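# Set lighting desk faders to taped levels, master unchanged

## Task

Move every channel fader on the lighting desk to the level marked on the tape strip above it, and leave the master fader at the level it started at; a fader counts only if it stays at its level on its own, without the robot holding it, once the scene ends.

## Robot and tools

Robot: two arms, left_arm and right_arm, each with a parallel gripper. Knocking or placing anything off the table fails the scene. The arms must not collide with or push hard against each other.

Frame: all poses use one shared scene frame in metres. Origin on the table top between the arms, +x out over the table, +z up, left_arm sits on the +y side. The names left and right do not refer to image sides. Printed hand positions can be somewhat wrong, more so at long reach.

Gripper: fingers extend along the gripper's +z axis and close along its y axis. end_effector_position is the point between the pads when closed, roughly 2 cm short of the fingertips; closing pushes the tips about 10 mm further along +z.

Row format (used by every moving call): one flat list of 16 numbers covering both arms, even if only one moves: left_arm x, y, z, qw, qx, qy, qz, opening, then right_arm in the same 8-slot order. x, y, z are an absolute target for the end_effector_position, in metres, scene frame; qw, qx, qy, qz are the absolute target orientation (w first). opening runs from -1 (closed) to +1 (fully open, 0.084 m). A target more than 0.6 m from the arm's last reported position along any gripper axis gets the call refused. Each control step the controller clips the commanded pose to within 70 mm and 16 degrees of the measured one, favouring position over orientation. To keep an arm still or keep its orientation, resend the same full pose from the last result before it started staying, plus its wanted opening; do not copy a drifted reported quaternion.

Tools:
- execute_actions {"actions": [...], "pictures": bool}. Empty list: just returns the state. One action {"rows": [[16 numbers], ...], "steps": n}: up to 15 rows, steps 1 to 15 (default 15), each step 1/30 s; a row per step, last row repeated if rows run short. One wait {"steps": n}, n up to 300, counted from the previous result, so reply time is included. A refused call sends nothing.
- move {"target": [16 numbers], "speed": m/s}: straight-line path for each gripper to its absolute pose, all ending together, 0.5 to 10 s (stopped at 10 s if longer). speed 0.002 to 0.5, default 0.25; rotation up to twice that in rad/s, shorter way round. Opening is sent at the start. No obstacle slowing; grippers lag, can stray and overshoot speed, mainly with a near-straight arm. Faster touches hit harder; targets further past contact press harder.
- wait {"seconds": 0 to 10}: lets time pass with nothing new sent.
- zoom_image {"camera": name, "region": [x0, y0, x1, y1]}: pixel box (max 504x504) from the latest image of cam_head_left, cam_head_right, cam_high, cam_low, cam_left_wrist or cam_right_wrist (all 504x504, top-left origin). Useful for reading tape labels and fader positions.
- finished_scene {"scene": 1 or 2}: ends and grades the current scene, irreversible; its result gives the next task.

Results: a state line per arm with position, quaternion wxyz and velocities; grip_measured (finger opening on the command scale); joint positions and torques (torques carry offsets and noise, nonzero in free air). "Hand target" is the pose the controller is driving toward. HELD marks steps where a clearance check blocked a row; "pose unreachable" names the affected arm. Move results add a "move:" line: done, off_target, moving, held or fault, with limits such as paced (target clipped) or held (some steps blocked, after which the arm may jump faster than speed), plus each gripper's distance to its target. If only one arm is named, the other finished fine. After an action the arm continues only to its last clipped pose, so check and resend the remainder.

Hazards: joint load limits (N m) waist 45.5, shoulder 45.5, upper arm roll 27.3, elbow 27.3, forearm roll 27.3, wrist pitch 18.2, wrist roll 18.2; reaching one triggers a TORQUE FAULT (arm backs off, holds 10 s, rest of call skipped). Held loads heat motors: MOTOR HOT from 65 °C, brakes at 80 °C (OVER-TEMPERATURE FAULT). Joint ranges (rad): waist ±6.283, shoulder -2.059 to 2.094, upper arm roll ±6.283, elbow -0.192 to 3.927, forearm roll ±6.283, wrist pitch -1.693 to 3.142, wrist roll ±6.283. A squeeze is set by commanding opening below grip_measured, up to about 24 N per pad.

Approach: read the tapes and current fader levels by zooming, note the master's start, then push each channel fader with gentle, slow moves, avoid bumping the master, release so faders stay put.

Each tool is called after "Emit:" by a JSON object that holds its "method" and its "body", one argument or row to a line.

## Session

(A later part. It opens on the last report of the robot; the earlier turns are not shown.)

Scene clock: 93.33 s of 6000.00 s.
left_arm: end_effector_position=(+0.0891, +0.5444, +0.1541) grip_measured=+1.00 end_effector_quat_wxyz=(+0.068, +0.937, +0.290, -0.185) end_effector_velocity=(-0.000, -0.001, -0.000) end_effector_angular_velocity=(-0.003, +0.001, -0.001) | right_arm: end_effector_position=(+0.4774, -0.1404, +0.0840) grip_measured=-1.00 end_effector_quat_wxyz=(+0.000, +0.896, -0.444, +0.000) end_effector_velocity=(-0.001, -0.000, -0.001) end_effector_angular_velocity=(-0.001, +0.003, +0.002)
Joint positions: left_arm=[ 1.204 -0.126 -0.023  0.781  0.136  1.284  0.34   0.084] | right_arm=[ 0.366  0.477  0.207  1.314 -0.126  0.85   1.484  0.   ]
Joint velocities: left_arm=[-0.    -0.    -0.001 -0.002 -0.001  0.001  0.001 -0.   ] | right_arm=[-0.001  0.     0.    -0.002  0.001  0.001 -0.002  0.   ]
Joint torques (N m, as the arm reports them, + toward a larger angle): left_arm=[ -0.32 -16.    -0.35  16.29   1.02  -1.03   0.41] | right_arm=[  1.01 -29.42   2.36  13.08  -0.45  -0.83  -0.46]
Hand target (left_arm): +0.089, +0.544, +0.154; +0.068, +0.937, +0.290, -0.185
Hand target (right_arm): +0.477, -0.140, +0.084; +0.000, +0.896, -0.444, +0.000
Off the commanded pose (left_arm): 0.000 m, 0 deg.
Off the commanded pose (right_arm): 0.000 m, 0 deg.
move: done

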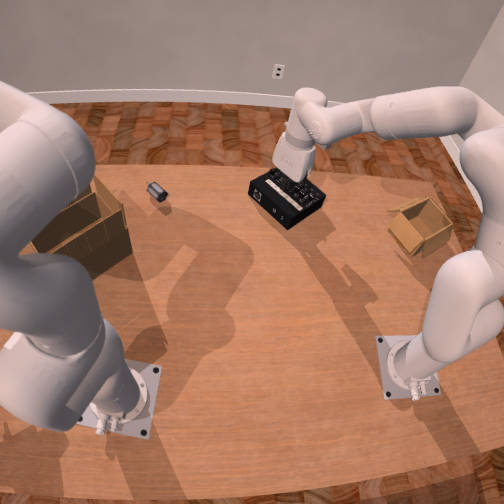

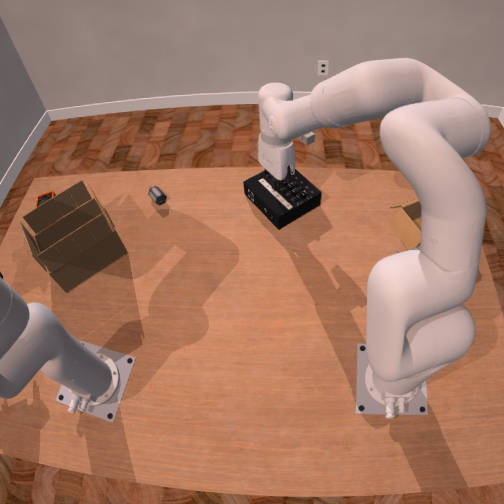

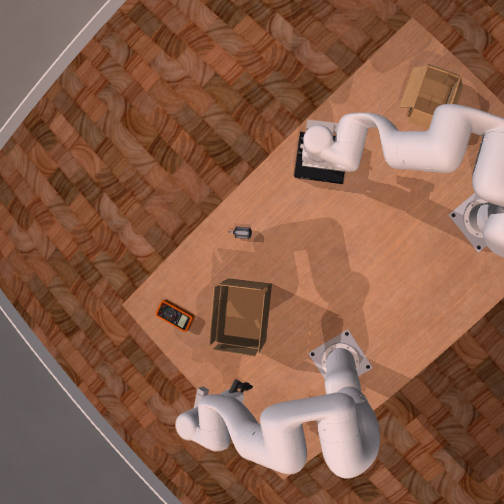

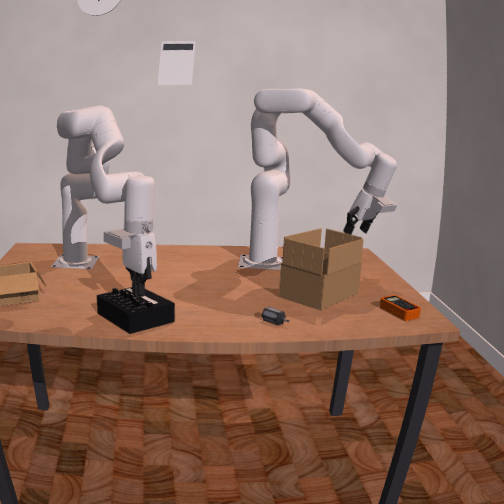

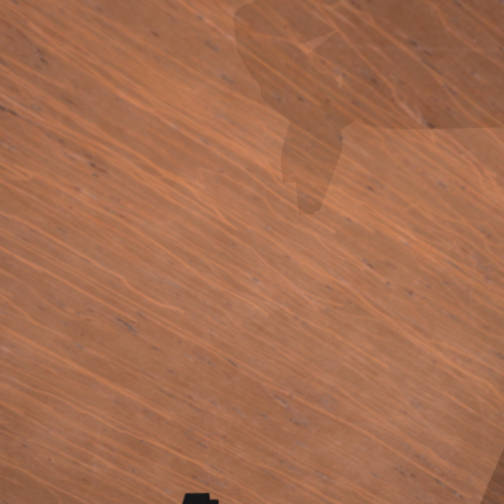

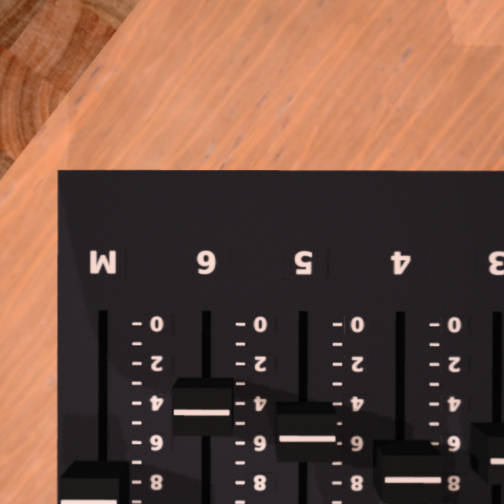

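Emit:
{"method": "move", "body": {
  "target": [0.0891,0.5444,0.1541,0.068,0.937,0.29,-0.185,1,0.4799,-0.1435,0.084,0,0.896,-0.444,0,-1],
  "speed": 0.01
}}

Emit:
{"method": "move", "body": {
  "target": [0.0891,0.5444,0.1541,0.068,0.937,0.29,-0.185,1,0.475,-0.137,0.11,0,0.896,-0.444,0,-1],
  "speed": 0.04
}}

Emit:
{"method": "move", "body": {
  "target": [0.0891,0.5444,0.1541,0.068,0.937,0.29,-0.185,1,0.5292,-0.1701,0.1,0,0.448,0.894,0,-1],
  "speed": 0.5
}}

Scene clock: 98.63 s of 6000.00 s.
left_arm: end_effector_position=(+0.0891, +0.5444, +0.1541) grip_measured=+1.00 end_effector_quat_wxyz=(+0.068, +0.937, +0.290, -0.185) end_effector_velocity=(-0.000, +0.001, +0.000) end_effector_angular_velocity=(+0.000, -0.001, +0.002) | right_arm: end_effector_position=(+0.4799, -0.1435, +0.0840) grip_measured=-1.00 end_effector_quat_wxyz=(+0.000, +0.896, -0.444, +0.000) end_effector_velocity=(-0.000, +0.000, -0.000) end_effector_angular_velocity=(-0.000, +0.002, +0.002)
Joint positions: left_arm=[ 1.204 -0.126 -0.023  0.781  0.136  1.284  0.34   0.084] | right_arm=[ 0.36   0.479  0.206  1.317 -0.126  0.851  1.477  0.   ]
Joint velocities: left_arm=[-0.    -0.     0.002  0.001 -0.001 -0.     0.     0.   ] | right_arm=[-0.     0.001  0.001  0.001  0.     0.001 -0.002  0.   ]
Joint torques (N m, as the arm reports them, + toward a larger angle): left_arm=[ -0.61 -16.4   -0.39  16.27   1.03  -1.07   0.18] | right_arm=[  1.04 -29.35   2.28  13.28  -0.41  -0.99  -0.45]
Hand target (left_arm): +0.089, +0.544, +0.154; +0.068, +0.937, +0.290, -0.185
Hand target (right_arm): +0.480, -0.144, +0.084; +0.000, +0.896, -0.444, +0.000
Off the commanded pose (left_arm): 0.000 m, 0 deg.
Off the commanded pose (right_arm): 0.000 m, 0 deg.
After step 90, 1.60 s passed at rest.
move: done

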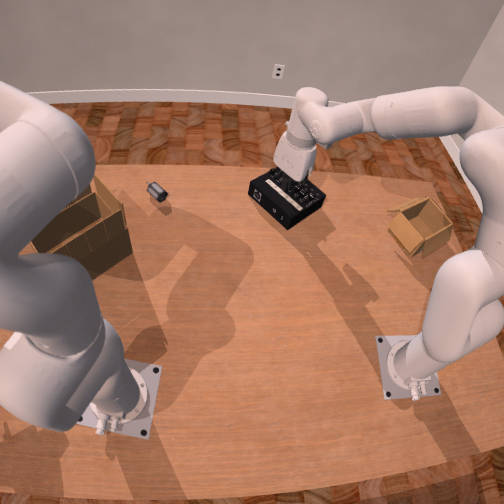

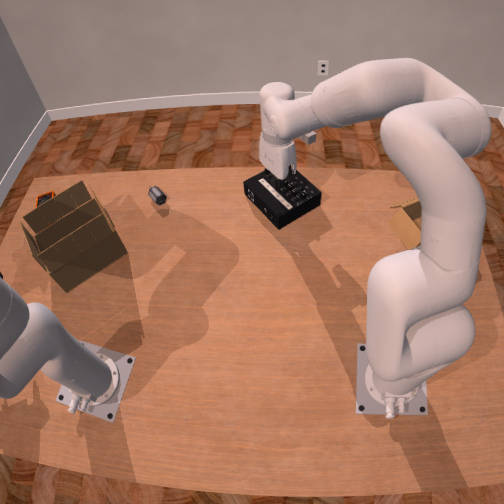

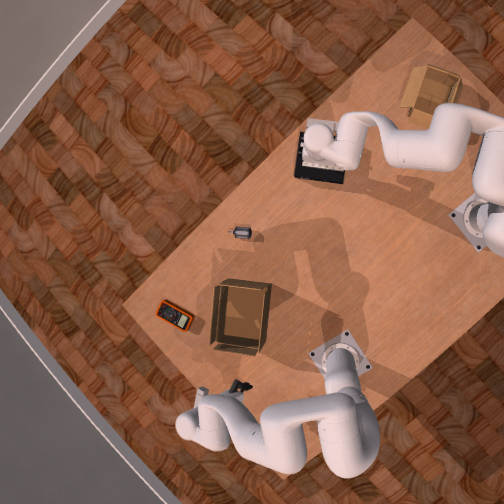

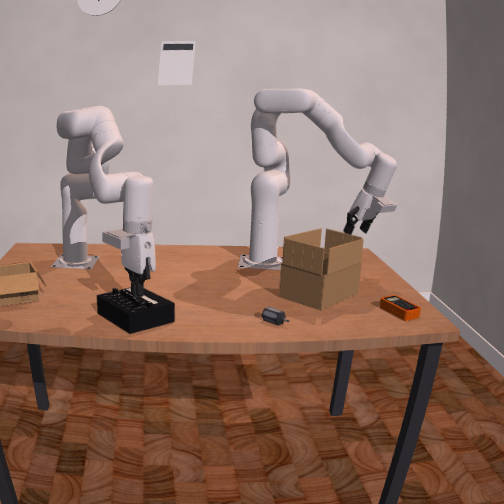

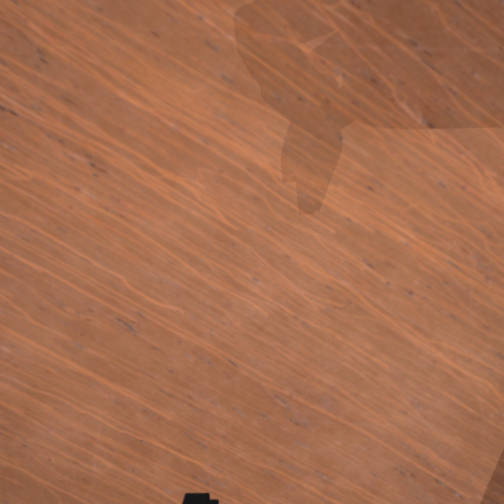

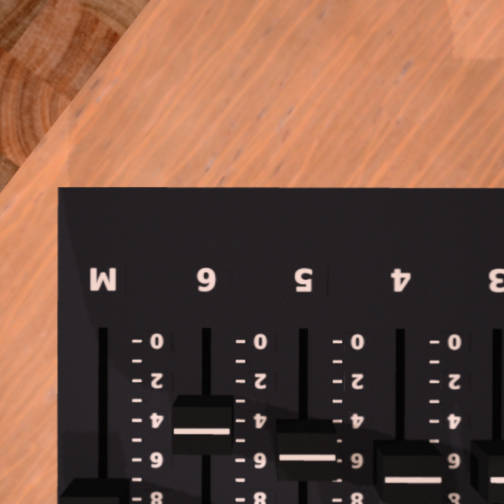

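Scene clock: 99.63 s of 6000.00 s.
left_arm: end_effector_position=(+0.0891, +0.5444, +0.1541) grip_measured=+1.00 end_effector_quat_wxyz=(+0.068, +0.937, +0.290, -0.185) end_effector_velocity=(+0.000, +0.000, +0.000) end_effector_angular_velocity=(+0.000, -0.001, +0.000) | right_arm: end_effector_position=(+0.4749, -0.1372, +0.1097) grip_measured=-1.00 end_effector_quat_wxyz=(+0.000, +0.896, -0.444, -0.000) end_effector_velocity=(-0.001, -0.001, -0.001) end_effector_angular_velocity=(-0.002, +0.005, -0.001)
Joint positions: left_arm=[ 1.204 -0.126 -0.023  0.781  0.136  1.284  0.34   0.084] | right_arm=[ 0.367  0.434  0.216  1.331 -0.115  0.909  1.484  0.   ]
Joint velocities: left_arm=[-0.     0.     0.001  0.    -0.    -0.     0.    -0.   ] | right_arm=[-0.    -0.     0.    -0.002  0.001  0.003  0.     0.   ]
Joint torques (N m, as the arm reports them, + toward a larger angle): left_arm=[ -0.33 -15.9   -0.09  16.29   1.04  -1.15   0.23] | right_arm=[  1.27 -29.16   2.52  13.42  -0.44  -0.89  -0.44]
Hand target (left_arm): +0.089, +0.544, +0.154; +0.068, +0.937, +0.290, -0.185
Hand target (right_arm): +0.475, -0.137, +0.110; +0.000, +0.896, -0.444, +0.000
Off the commanded pose (left_arm): 0.000 m, 0 deg.
Off the commanded pose (right_arm): 0.000 m, 0 deg.
move: done

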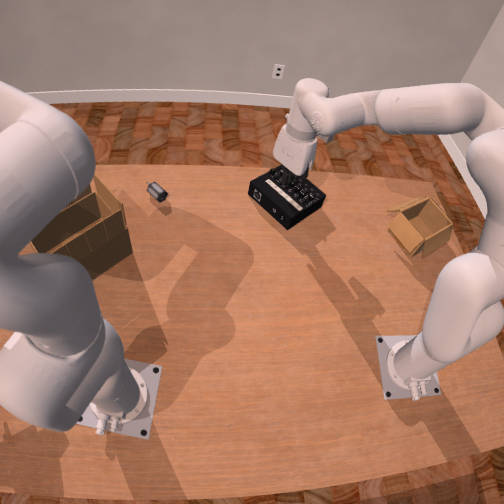

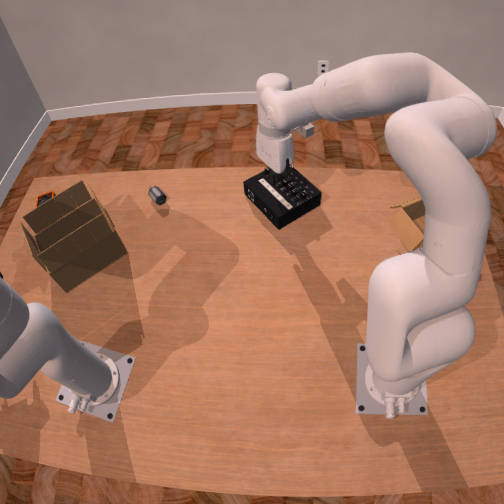

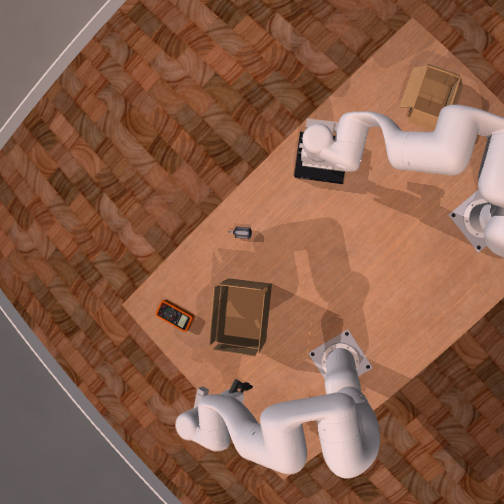

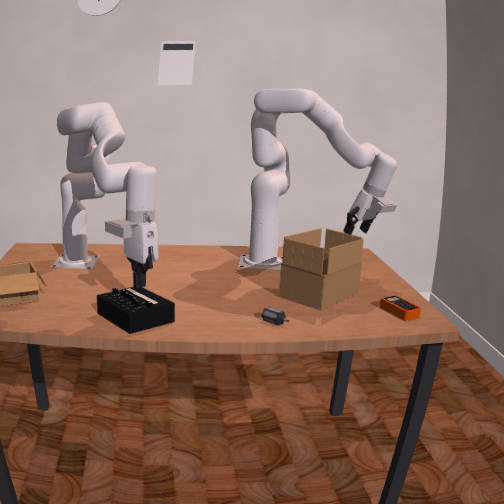

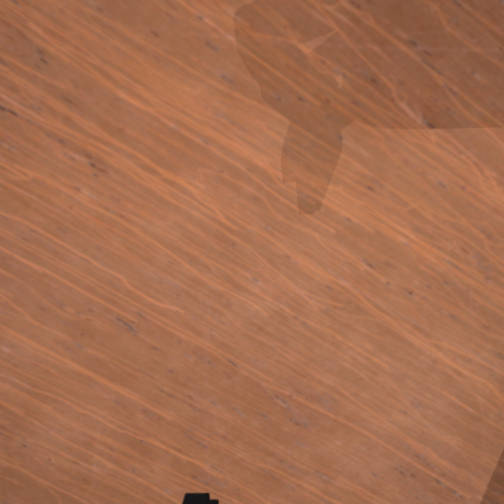

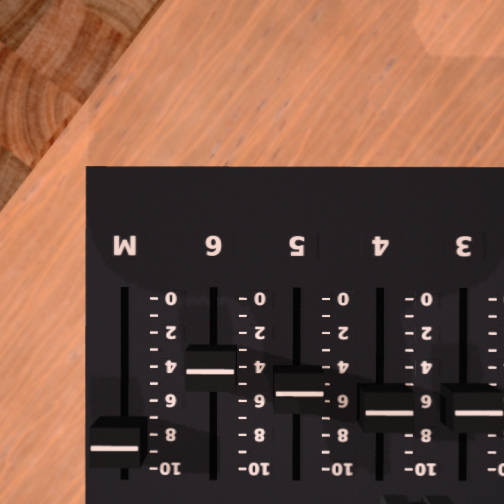

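Scene clock: 103.33 s of 6000.00 s.
left_arm: end_effector_position=(+0.0891, +0.5444, +0.1541) grip_measured=+1.00 end_effector_quat_wxyz=(+0.068, +0.937, +0.290, -0.185) end_effector_velocity=(+0.000, +0.000, +0.000) end_effector_angular_velocity=(+0.001, -0.000, -0.002) | right_arm: end_effector_position=(+0.5294, -0.1707, +0.1001) grip_measured=-1.00 end_effector_quat_wxyz=(+0.000, +0.449, +0.894, -0.000) end_effector_velocity=(+0.000, +0.000, +0.000) end_effector_angular_velocity=(+0.001, +0.001, +0.008)
Joint positions: left_arm=[ 1.204 -0.126 -0.023  0.781  0.136  1.284  0.34   0.084] | right_arm=[-0.092  0.674  0.703  1.514 -0.493  1.025 -1.515  0.   ]
Joint velocities: left_arm=[-0.002  0.     0.     0.     0.001 -0.     0.     0.   ] | right_arm=[-0.001  0.001  0.001  0.002  0.     0.001 -0.009  0.   ]
Joint torques (N m, as the arm reports them, + toward a larger angle): left_arm=[ -0.45 -15.8   -0.42  16.38   0.91  -1.16   0.39] | right_arm=[  1.43 -29.22   9.39  12.57  -0.3   -0.8   -0.4 ]
Hand target (left_arm): +0.089, +0.544, +0.154; +0.068, +0.937, +0.290, -0.185
Hand target (right_arm): +0.529, -0.171, +0.100; +0.000, +0.449, +0.894, -0.000
Off the commanded pose (left_arm): 0.000 m, 0 deg.
Off the commanded pose (right_arm): 0.001 m, 0 deg.
move: done

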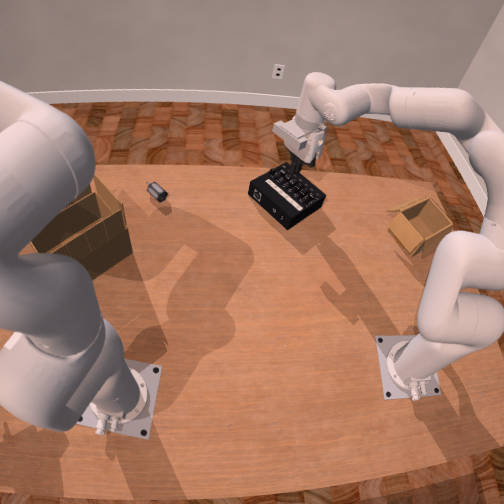

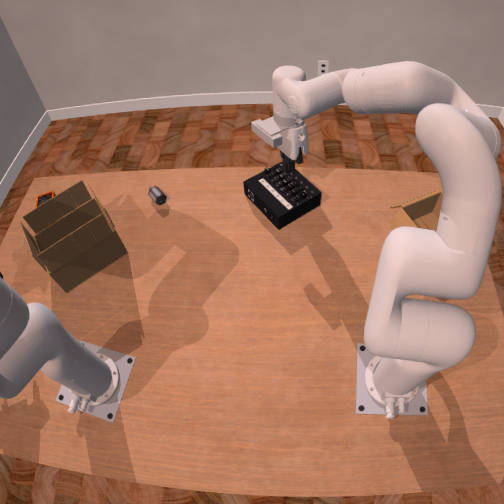

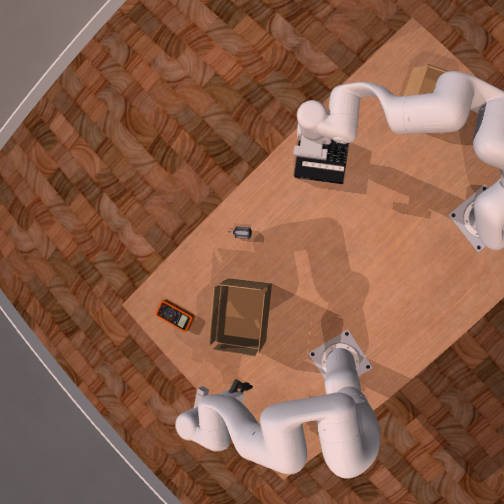

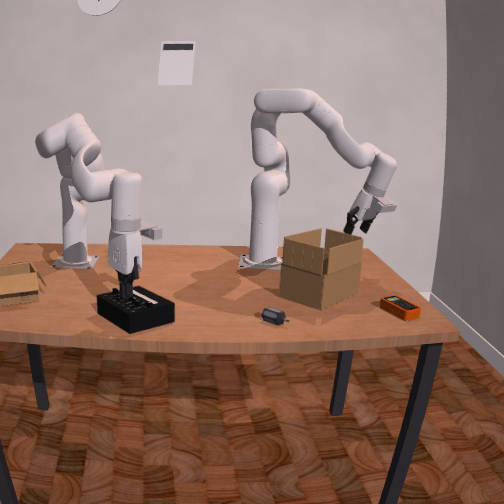

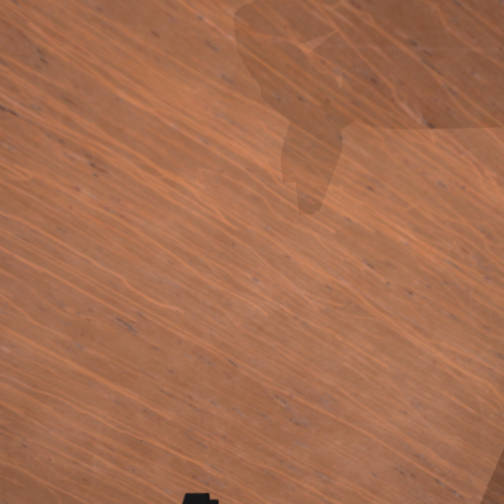

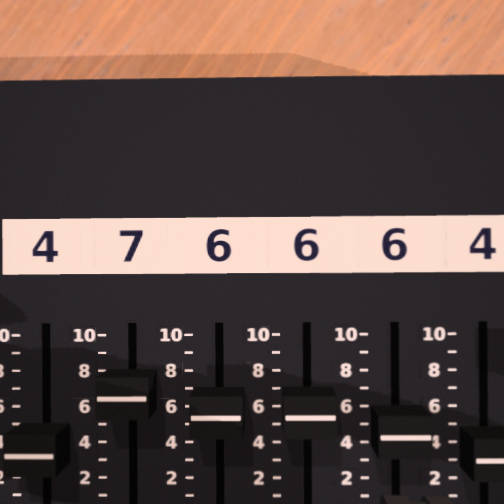

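Emit:
{"method": "move", "body": {
  "target": [0.0891,0.5444,0.1541,0.068,0.937,0.29,-0.185,1,0.5294,-0.1707,0.084,0,0.444,0.896,0,-1],
  "speed": 0.02
}}

Emit:
{"method": "move", "body": {
  "target": [0.0891,0.5444,0.1541,0.068,0.937,0.29,-0.185,1,0.5246,-0.1643,0.084,0,0.444,0.896,0,-1],
  "speed": 0.01
}}

Scene clock: 107.87 s of 6000.00 s.
left_arm: end_effector_position=(+0.0891, +0.5444, +0.1541) grip_measured=+1.00 end_effector_quat_wxyz=(+0.068, +0.937, +0.290, -0.185) end_effector_velocity=(-0.001, -0.000, -0.000) end_effector_angular_velocity=(-0.001, +0.001, -0.000) | right_arm: end_effector_position=(+0.5295, -0.1707, +0.0841) grip_measured=-1.00 end_effector_quat_wxyz=(-0.000, +0.444, +0.896, +0.000) end_effector_velocity=(+0.002, +0.001, +0.001) end_effector_angular_velocity=(+0.003, -0.005, -0.000)
Joint positions: left_arm=[ 1.204 -0.126 -0.023  0.781  0.136  1.284  0.34   0.084] | right_arm=[-0.086  0.698  0.692  1.504 -0.511  0.995 -1.516  0.   ]
Joint velocities: left_arm=[-0.    -0.     0.001 -0.001  0.001  0.    -0.    -0.   ] | right_arm=[ 0.001  0.     0.001  0.003 -0.001 -0.004  0.001  0.   ]
Joint torques (N m, as the arm reports them, + toward a larger angle): left_arm=[ -0.29 -15.9   -0.16  16.24   0.98  -0.99   0.41] | right_arm=[  1.34 -29.57   9.46  12.47  -0.2   -0.84  -0.52]
Hand target (left_arm): +0.089, +0.544, +0.154; +0.068, +0.937, +0.290, -0.185
Hand target (right_arm): +0.529, -0.171, +0.084; -0.000, +0.444, +0.896, +0.000
Off the commanded pose (left_arm): 0.000 m, 0 deg.
Off the commanded pose (right_arm): 0.000 m, 0 deg.
After step 90, 0.47 s passed at rest.
move: done

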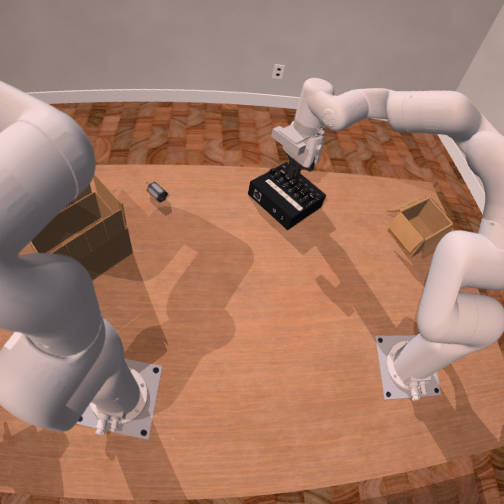

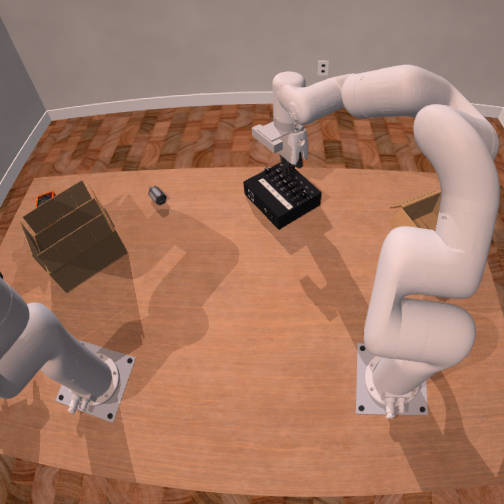

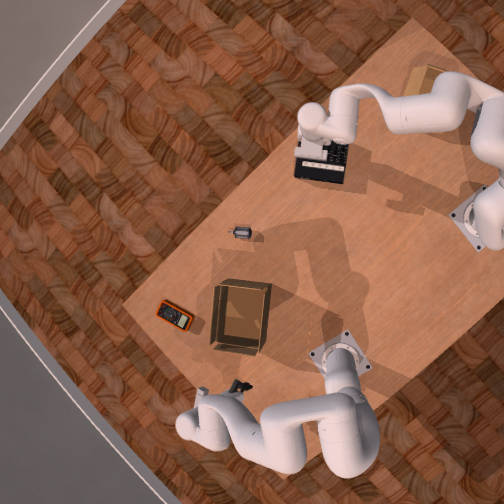

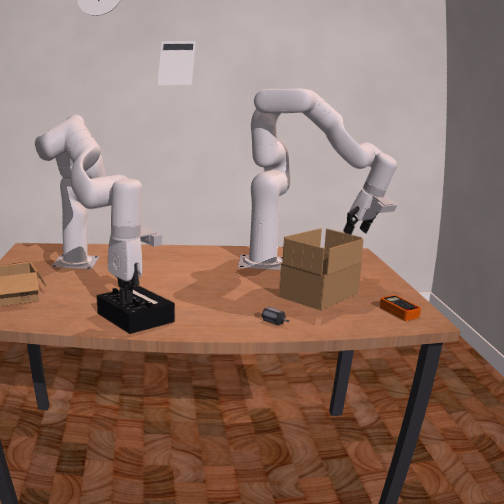

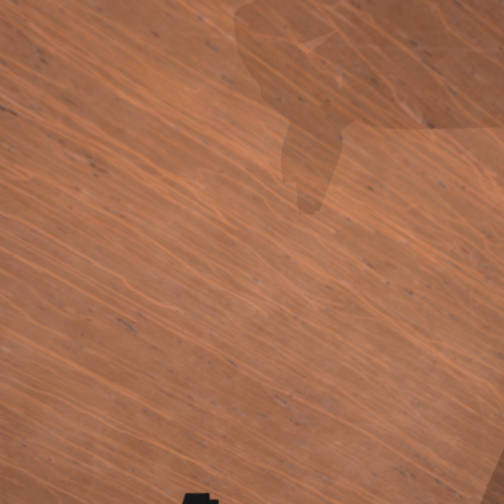

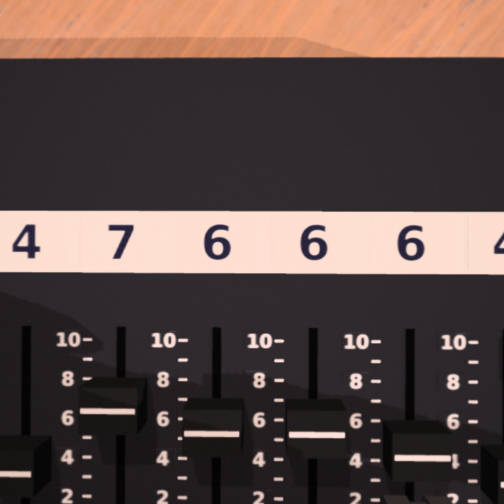

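Scene clock: 108.90 s of 6000.00 s.
left_arm: end_effector_position=(+0.0891, +0.5444, +0.1541) grip_measured=+1.00 end_effector_quat_wxyz=(+0.068, +0.937, +0.290, -0.185) end_effector_velocity=(+0.000, -0.000, +0.000) end_effector_angular_velocity=(-0.000, -0.001, +0.001) | right_arm: end_effector_position=(+0.5247, -0.1643, +0.0840) grip_measured=-1.00 end_effector_quat_wxyz=(-0.000, +0.444, +0.896, +0.000) end_effector_velocity=(-0.000, -0.000, -0.000) end_effector_angular_velocity=(-0.000, +0.001, -0.004)
Joint positions: left_arm=[ 1.204 -0.126 -0.023  0.781  0.136  1.284  0.34   0.084] | right_arm=[-0.078  0.693  0.695  1.494 -0.511  0.991 -1.502  0.   ]
Joint velocities: left_arm=[-0.     0.    -0.     0.    -0.001 -0.    -0.    -0.   ] | right_arm=[-0.    -0.001 -0.001 -0.002  0.001 -0.     0.003  0.   ]
Joint torques (N m, as the arm reports them, + toward a larger angle): left_arm=[ -0.49 -15.84  -0.52  16.07   1.06  -1.21   0.16] | right_arm=[  1.37 -29.44   9.72  12.33  -0.19  -0.93  -0.37]
Hand target (left_arm): +0.089, +0.544, +0.154; +0.068, +0.937, +0.290, -0.185
Hand target (right_arm): +0.525, -0.164, +0.084; -0.000, +0.444, +0.896, +0.000
Off the commanded pose (left_arm): 0.000 m, 0 deg.
Off the commanded pose (right_arm): 0.000 m, 0 deg.
move: done

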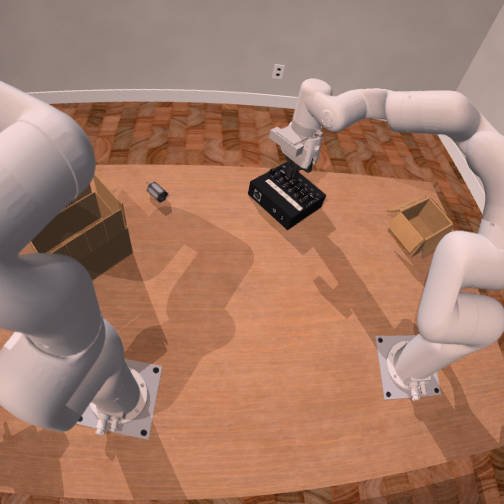

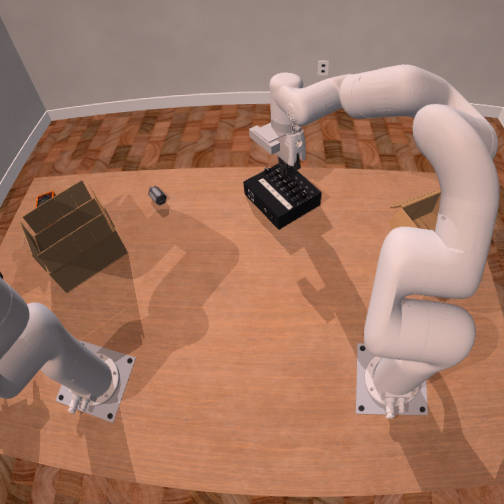

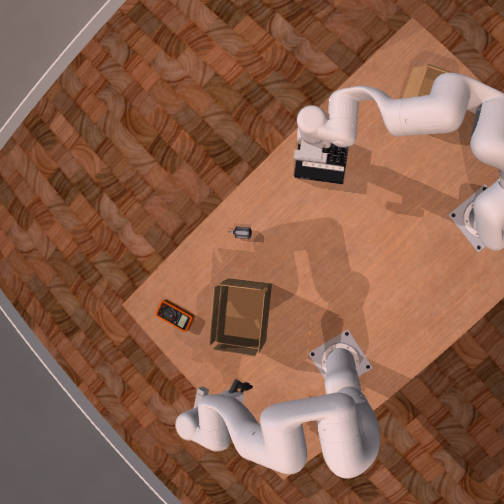

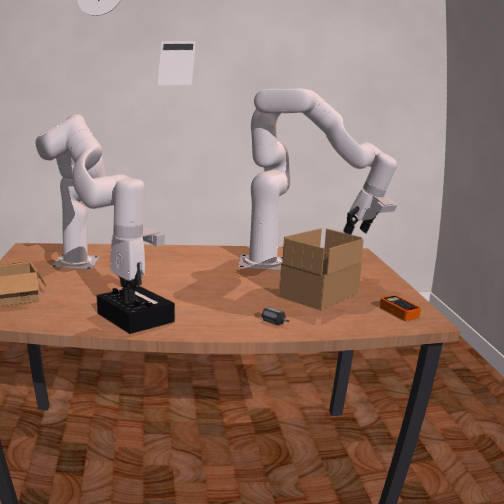

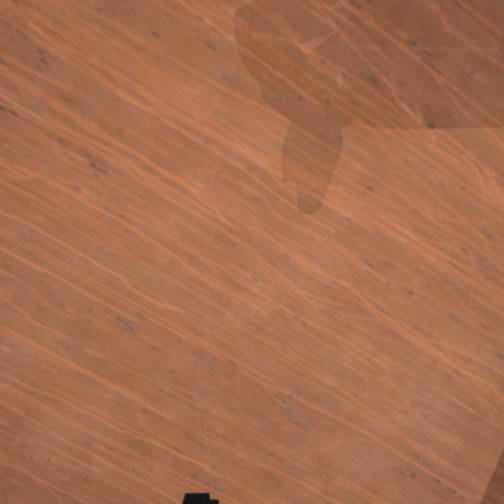

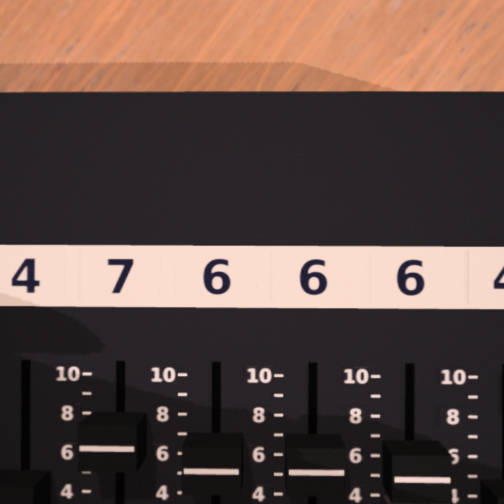

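1.4 mm more, back 14 mm, sideways 22 mm.

Emit:
{"method": "move", "body": {
  "target": [0.0891,0.5444,0.1541,0.068,0.937,0.29,-0.185,1,0.5237,-0.1632,0.084,0,0.444,0.896,0,-1],
  "speed": 0.01
}}

Emit:
{"method": "move", "body": {
  "target": [0.0891,0.5444,0.1541,0.068,0.937,0.29,-0.185,1,0.5322,-0.1743,0.084,0,0.444,0.896,0,-1],
  "speed": 0.03
}}

Emit:
{"method": "move", "body": {
  "target": [0.0891,0.5444,0.1541,0.068,0.937,0.29,-0.185,1,0.5497,-0.161,0.084,0,0.444,0.896,0,-1],
  "speed": 0.03
}}

Scene clock: 115.57 s of 6000.00 s.
left_arm: end_effector_position=(+0.0891, +0.5444, +0.1541) grip_measured=+1.00 end_effector_quat_wxyz=(+0.068, +0.937, +0.290, -0.185) end_effector_velocity=(+0.000, -0.001, -0.000) end_effector_angular_velocity=(-0.001, +0.001, +0.001) | right_arm: end_effector_position=(+0.5237, -0.1632, +0.0840) grip_measured=-1.00 end_effector_quat_wxyz=(+0.000, +0.444, +0.896, +0.000) end_effector_velocity=(-0.000, +0.001, -0.000) end_effector_angular_velocity=(+0.001, +0.000, +0.001)
Joint positions: left_arm=[ 1.204 -0.126 -0.023  0.781  0.136  1.284  0.34   0.084] | right_arm=[-0.077  0.692  0.695  1.492 -0.511  0.99  -1.499  0.   ]
Joint velocities: left_arm=[ 0.     0.    -0.001 -0.001 -0.001  0.001 -0.001 -0.   ] | right_arm=[ 0.     0.001  0.001 -0.     0.    -0.001 -0.     0.   ]
Joint torques (N m, as the arm reports them, + toward a larger angle): left_arm=[ -0.13 -16.07  -0.36  16.23   0.94  -1.13   0.33] | right_arm=[  1.76 -29.26   9.61  12.2   -0.06  -0.93  -0.43]
Hand target (left_arm): +0.089, +0.544, +0.154; +0.068, +0.937, +0.290, -0.185
Hand target (right_arm): +0.524, -0.163, +0.084; -0.000, +0.444, +0.896, +0.000
Off the commanded pose (left_arm): 0.000 m, 0 deg.
Off the commanded pose (right_arm): 0.000 m, 0 deg.
After step 90, 2.97 s passed at rest.
move: done

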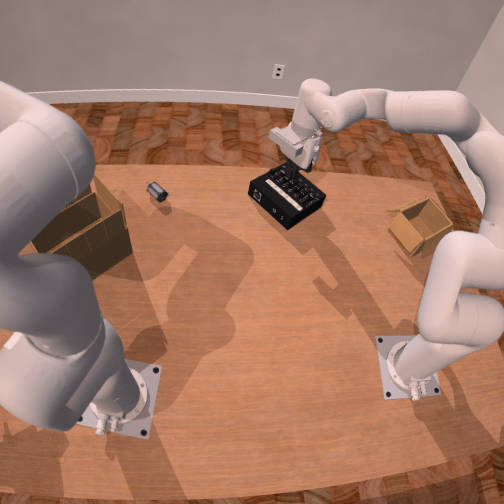

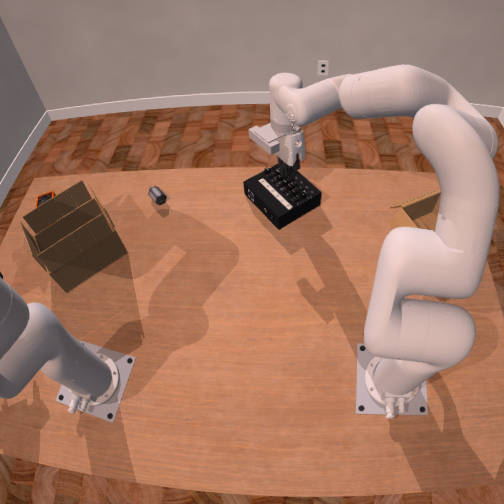

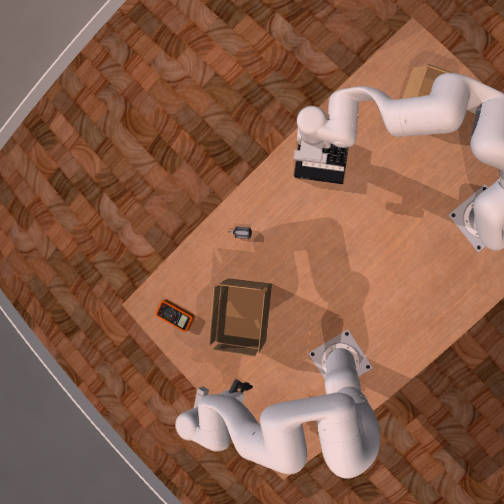

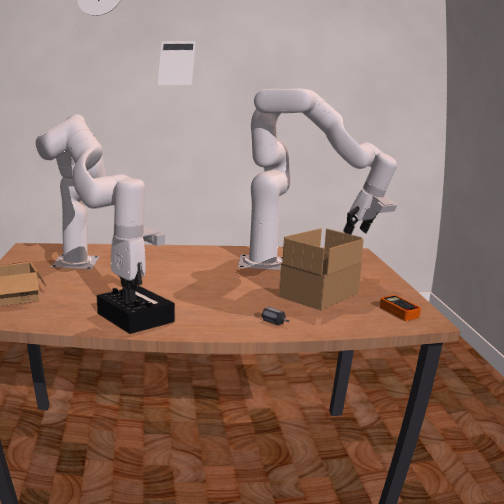

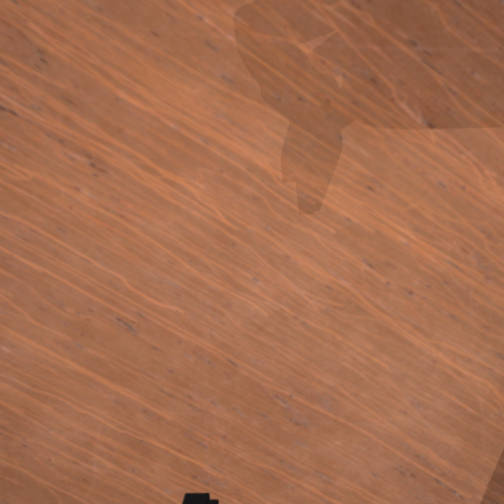

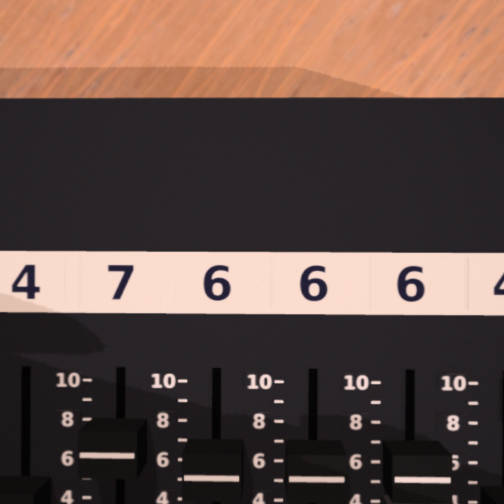

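Scene clock: 116.33 s of 6000.00 s.
left_arm: end_effector_position=(+0.0891, +0.5444, +0.1541) grip_measured=+1.00 end_effector_quat_wxyz=(+0.068, +0.937, +0.290, -0.185) end_effector_velocity=(-0.001, -0.001, -0.000) end_effector_angular_velocity=(-0.003, +0.003, +0.001) | right_arm: end_effector_position=(+0.5321, -0.1742, +0.0840) grip_measured=-1.00 end_effector_quat_wxyz=(+0.000, +0.444, +0.896, -0.000) end_effector_velocity=(-0.001, +0.002, -0.000) end_effector_angular_velocity=(+0.002, +0.002, +0.004)
Joint positions: left_arm=[ 1.204 -0.126 -0.023  0.781  0.136  1.284  0.34   0.084] | right_arm=[-0.091  0.701  0.69   1.51  -0.511  0.997 -1.524  0.   ]
Joint velocities: left_arm=[ 0.    -0.    -0.    -0.001  0.     0.002 -0.001 -0.   ] | right_arm=[ 0.002  0.002  0.002  0.001  0.001  0.001 -0.002  0.   ]
Joint torques (N m, as the arm reports them, + toward a larger angle): left_arm=[ -0.44 -15.82  -0.61  16.01   1.21  -1.24   0.44] | right_arm=[  1.32 -29.54   9.43  12.43  -0.27  -0.83  -0.45]
Hand target (left_arm): +0.089, +0.544, +0.154; +0.068, +0.937, +0.290, -0.185
Hand target (right_arm): +0.532, -0.174, +0.084; +0.000, +0.444, +0.896, -0.000
Off the commanded pose (left_arm): 0.000 m, 0 deg.
Off the commanded pose (right_arm): 0.000 m, 0 deg.
move: done

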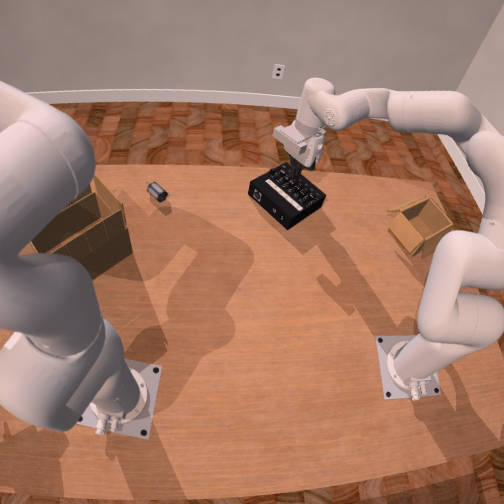

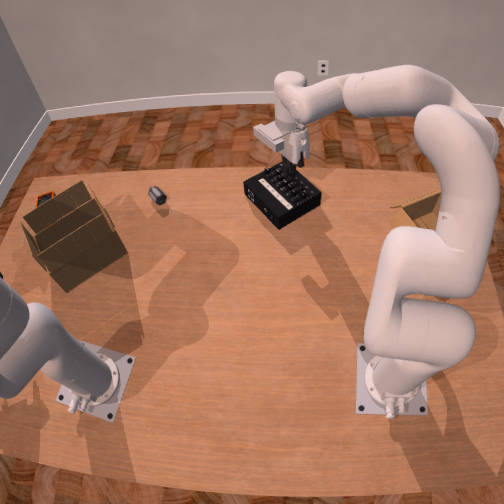

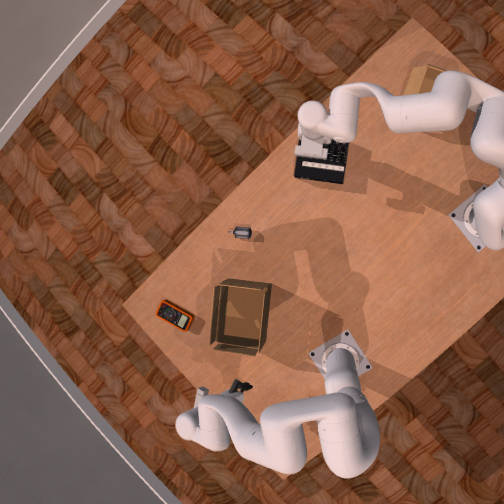

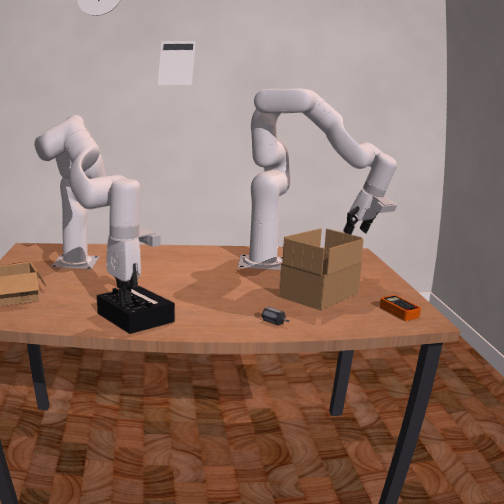

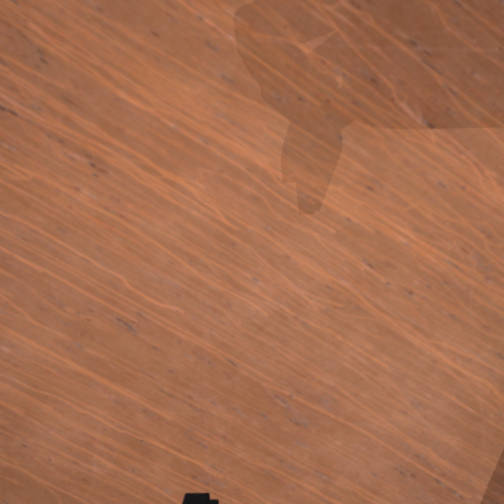

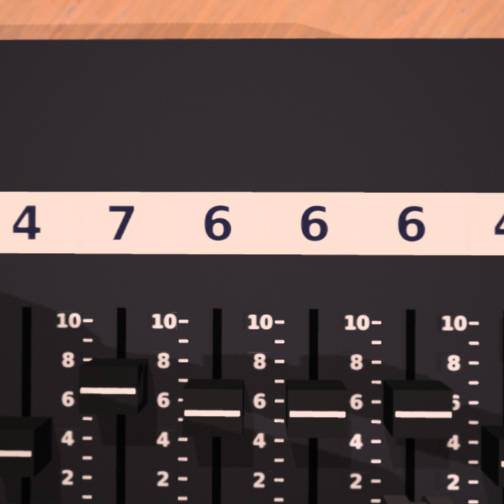

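Scene clock: 117.37 s of 6000.00 s.
left_arm: end_effector_position=(+0.0891, +0.5444, +0.1541) grip_measured=+1.00 end_effector_quat_wxyz=(+0.068, +0.937, +0.290, -0.185) end_effector_velocity=(+0.000, -0.000, -0.000) end_effector_angular_velocity=(-0.001, +0.001, -0.000) | right_arm: end_effector_position=(+0.5496, -0.1612, +0.0840) grip_measured=-1.00 end_effector_quat_wxyz=(-0.000, +0.444, +0.896, +0.000) end_effector_velocity=(+0.002, -0.000, +0.001) end_effector_angular_velocity=(-0.001, -0.002, -0.001)
Joint positions: left_arm=[ 1.204 -0.126 -0.023  0.781  0.136  1.284  0.34   0.084] | right_arm=[-0.035  0.767  0.672  1.626 -0.523  1.045 -1.524  0.   ]
Joint velocities: left_arm=[ 0.     0.    -0.001 -0.    -0.     0.001 -0.     0.   ] | right_arm=[ 0.003  0.003 -0.002  0.01  -0.001  0.004 -0.002  0.   ]
Joint torques (N m, as the arm reports them, + toward a larger angle): left_arm=[ -0.3  -16.23  -0.39  16.07   1.29  -1.15   0.32] | right_arm=[  1.32 -31.77   9.63  12.47  -0.33  -0.88  -0.48]
Hand target (left_arm): +0.089, +0.544, +0.154; +0.068, +0.937, +0.290, -0.185
Hand target (right_arm): +0.550, -0.161, +0.084; -0.000, +0.444, +0.896, +0.000
Off the commanded pose (left_arm): 0.000 m, 0 deg.
Off the commanded pose (right_arm): 0.000 m, 0 deg.
move: done

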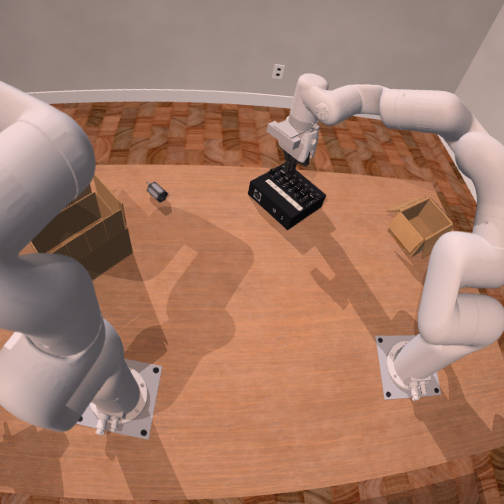

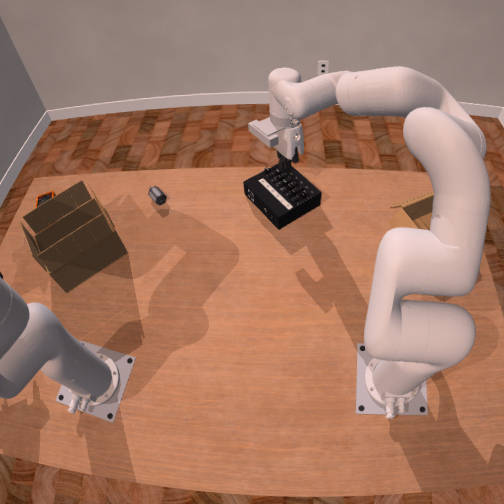

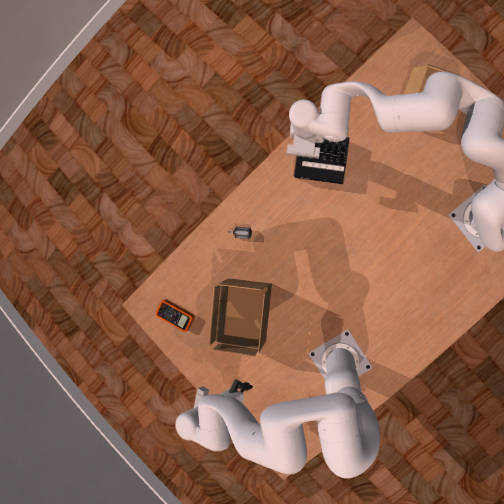

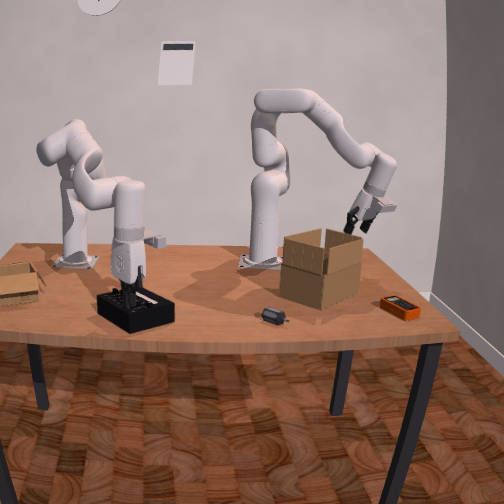

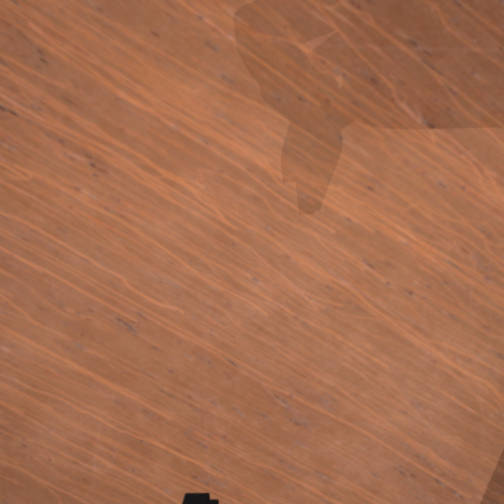

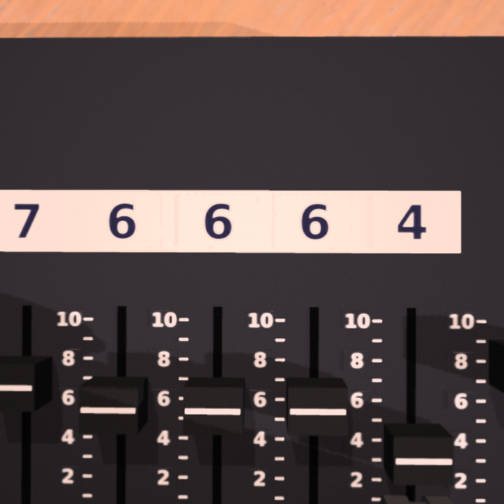

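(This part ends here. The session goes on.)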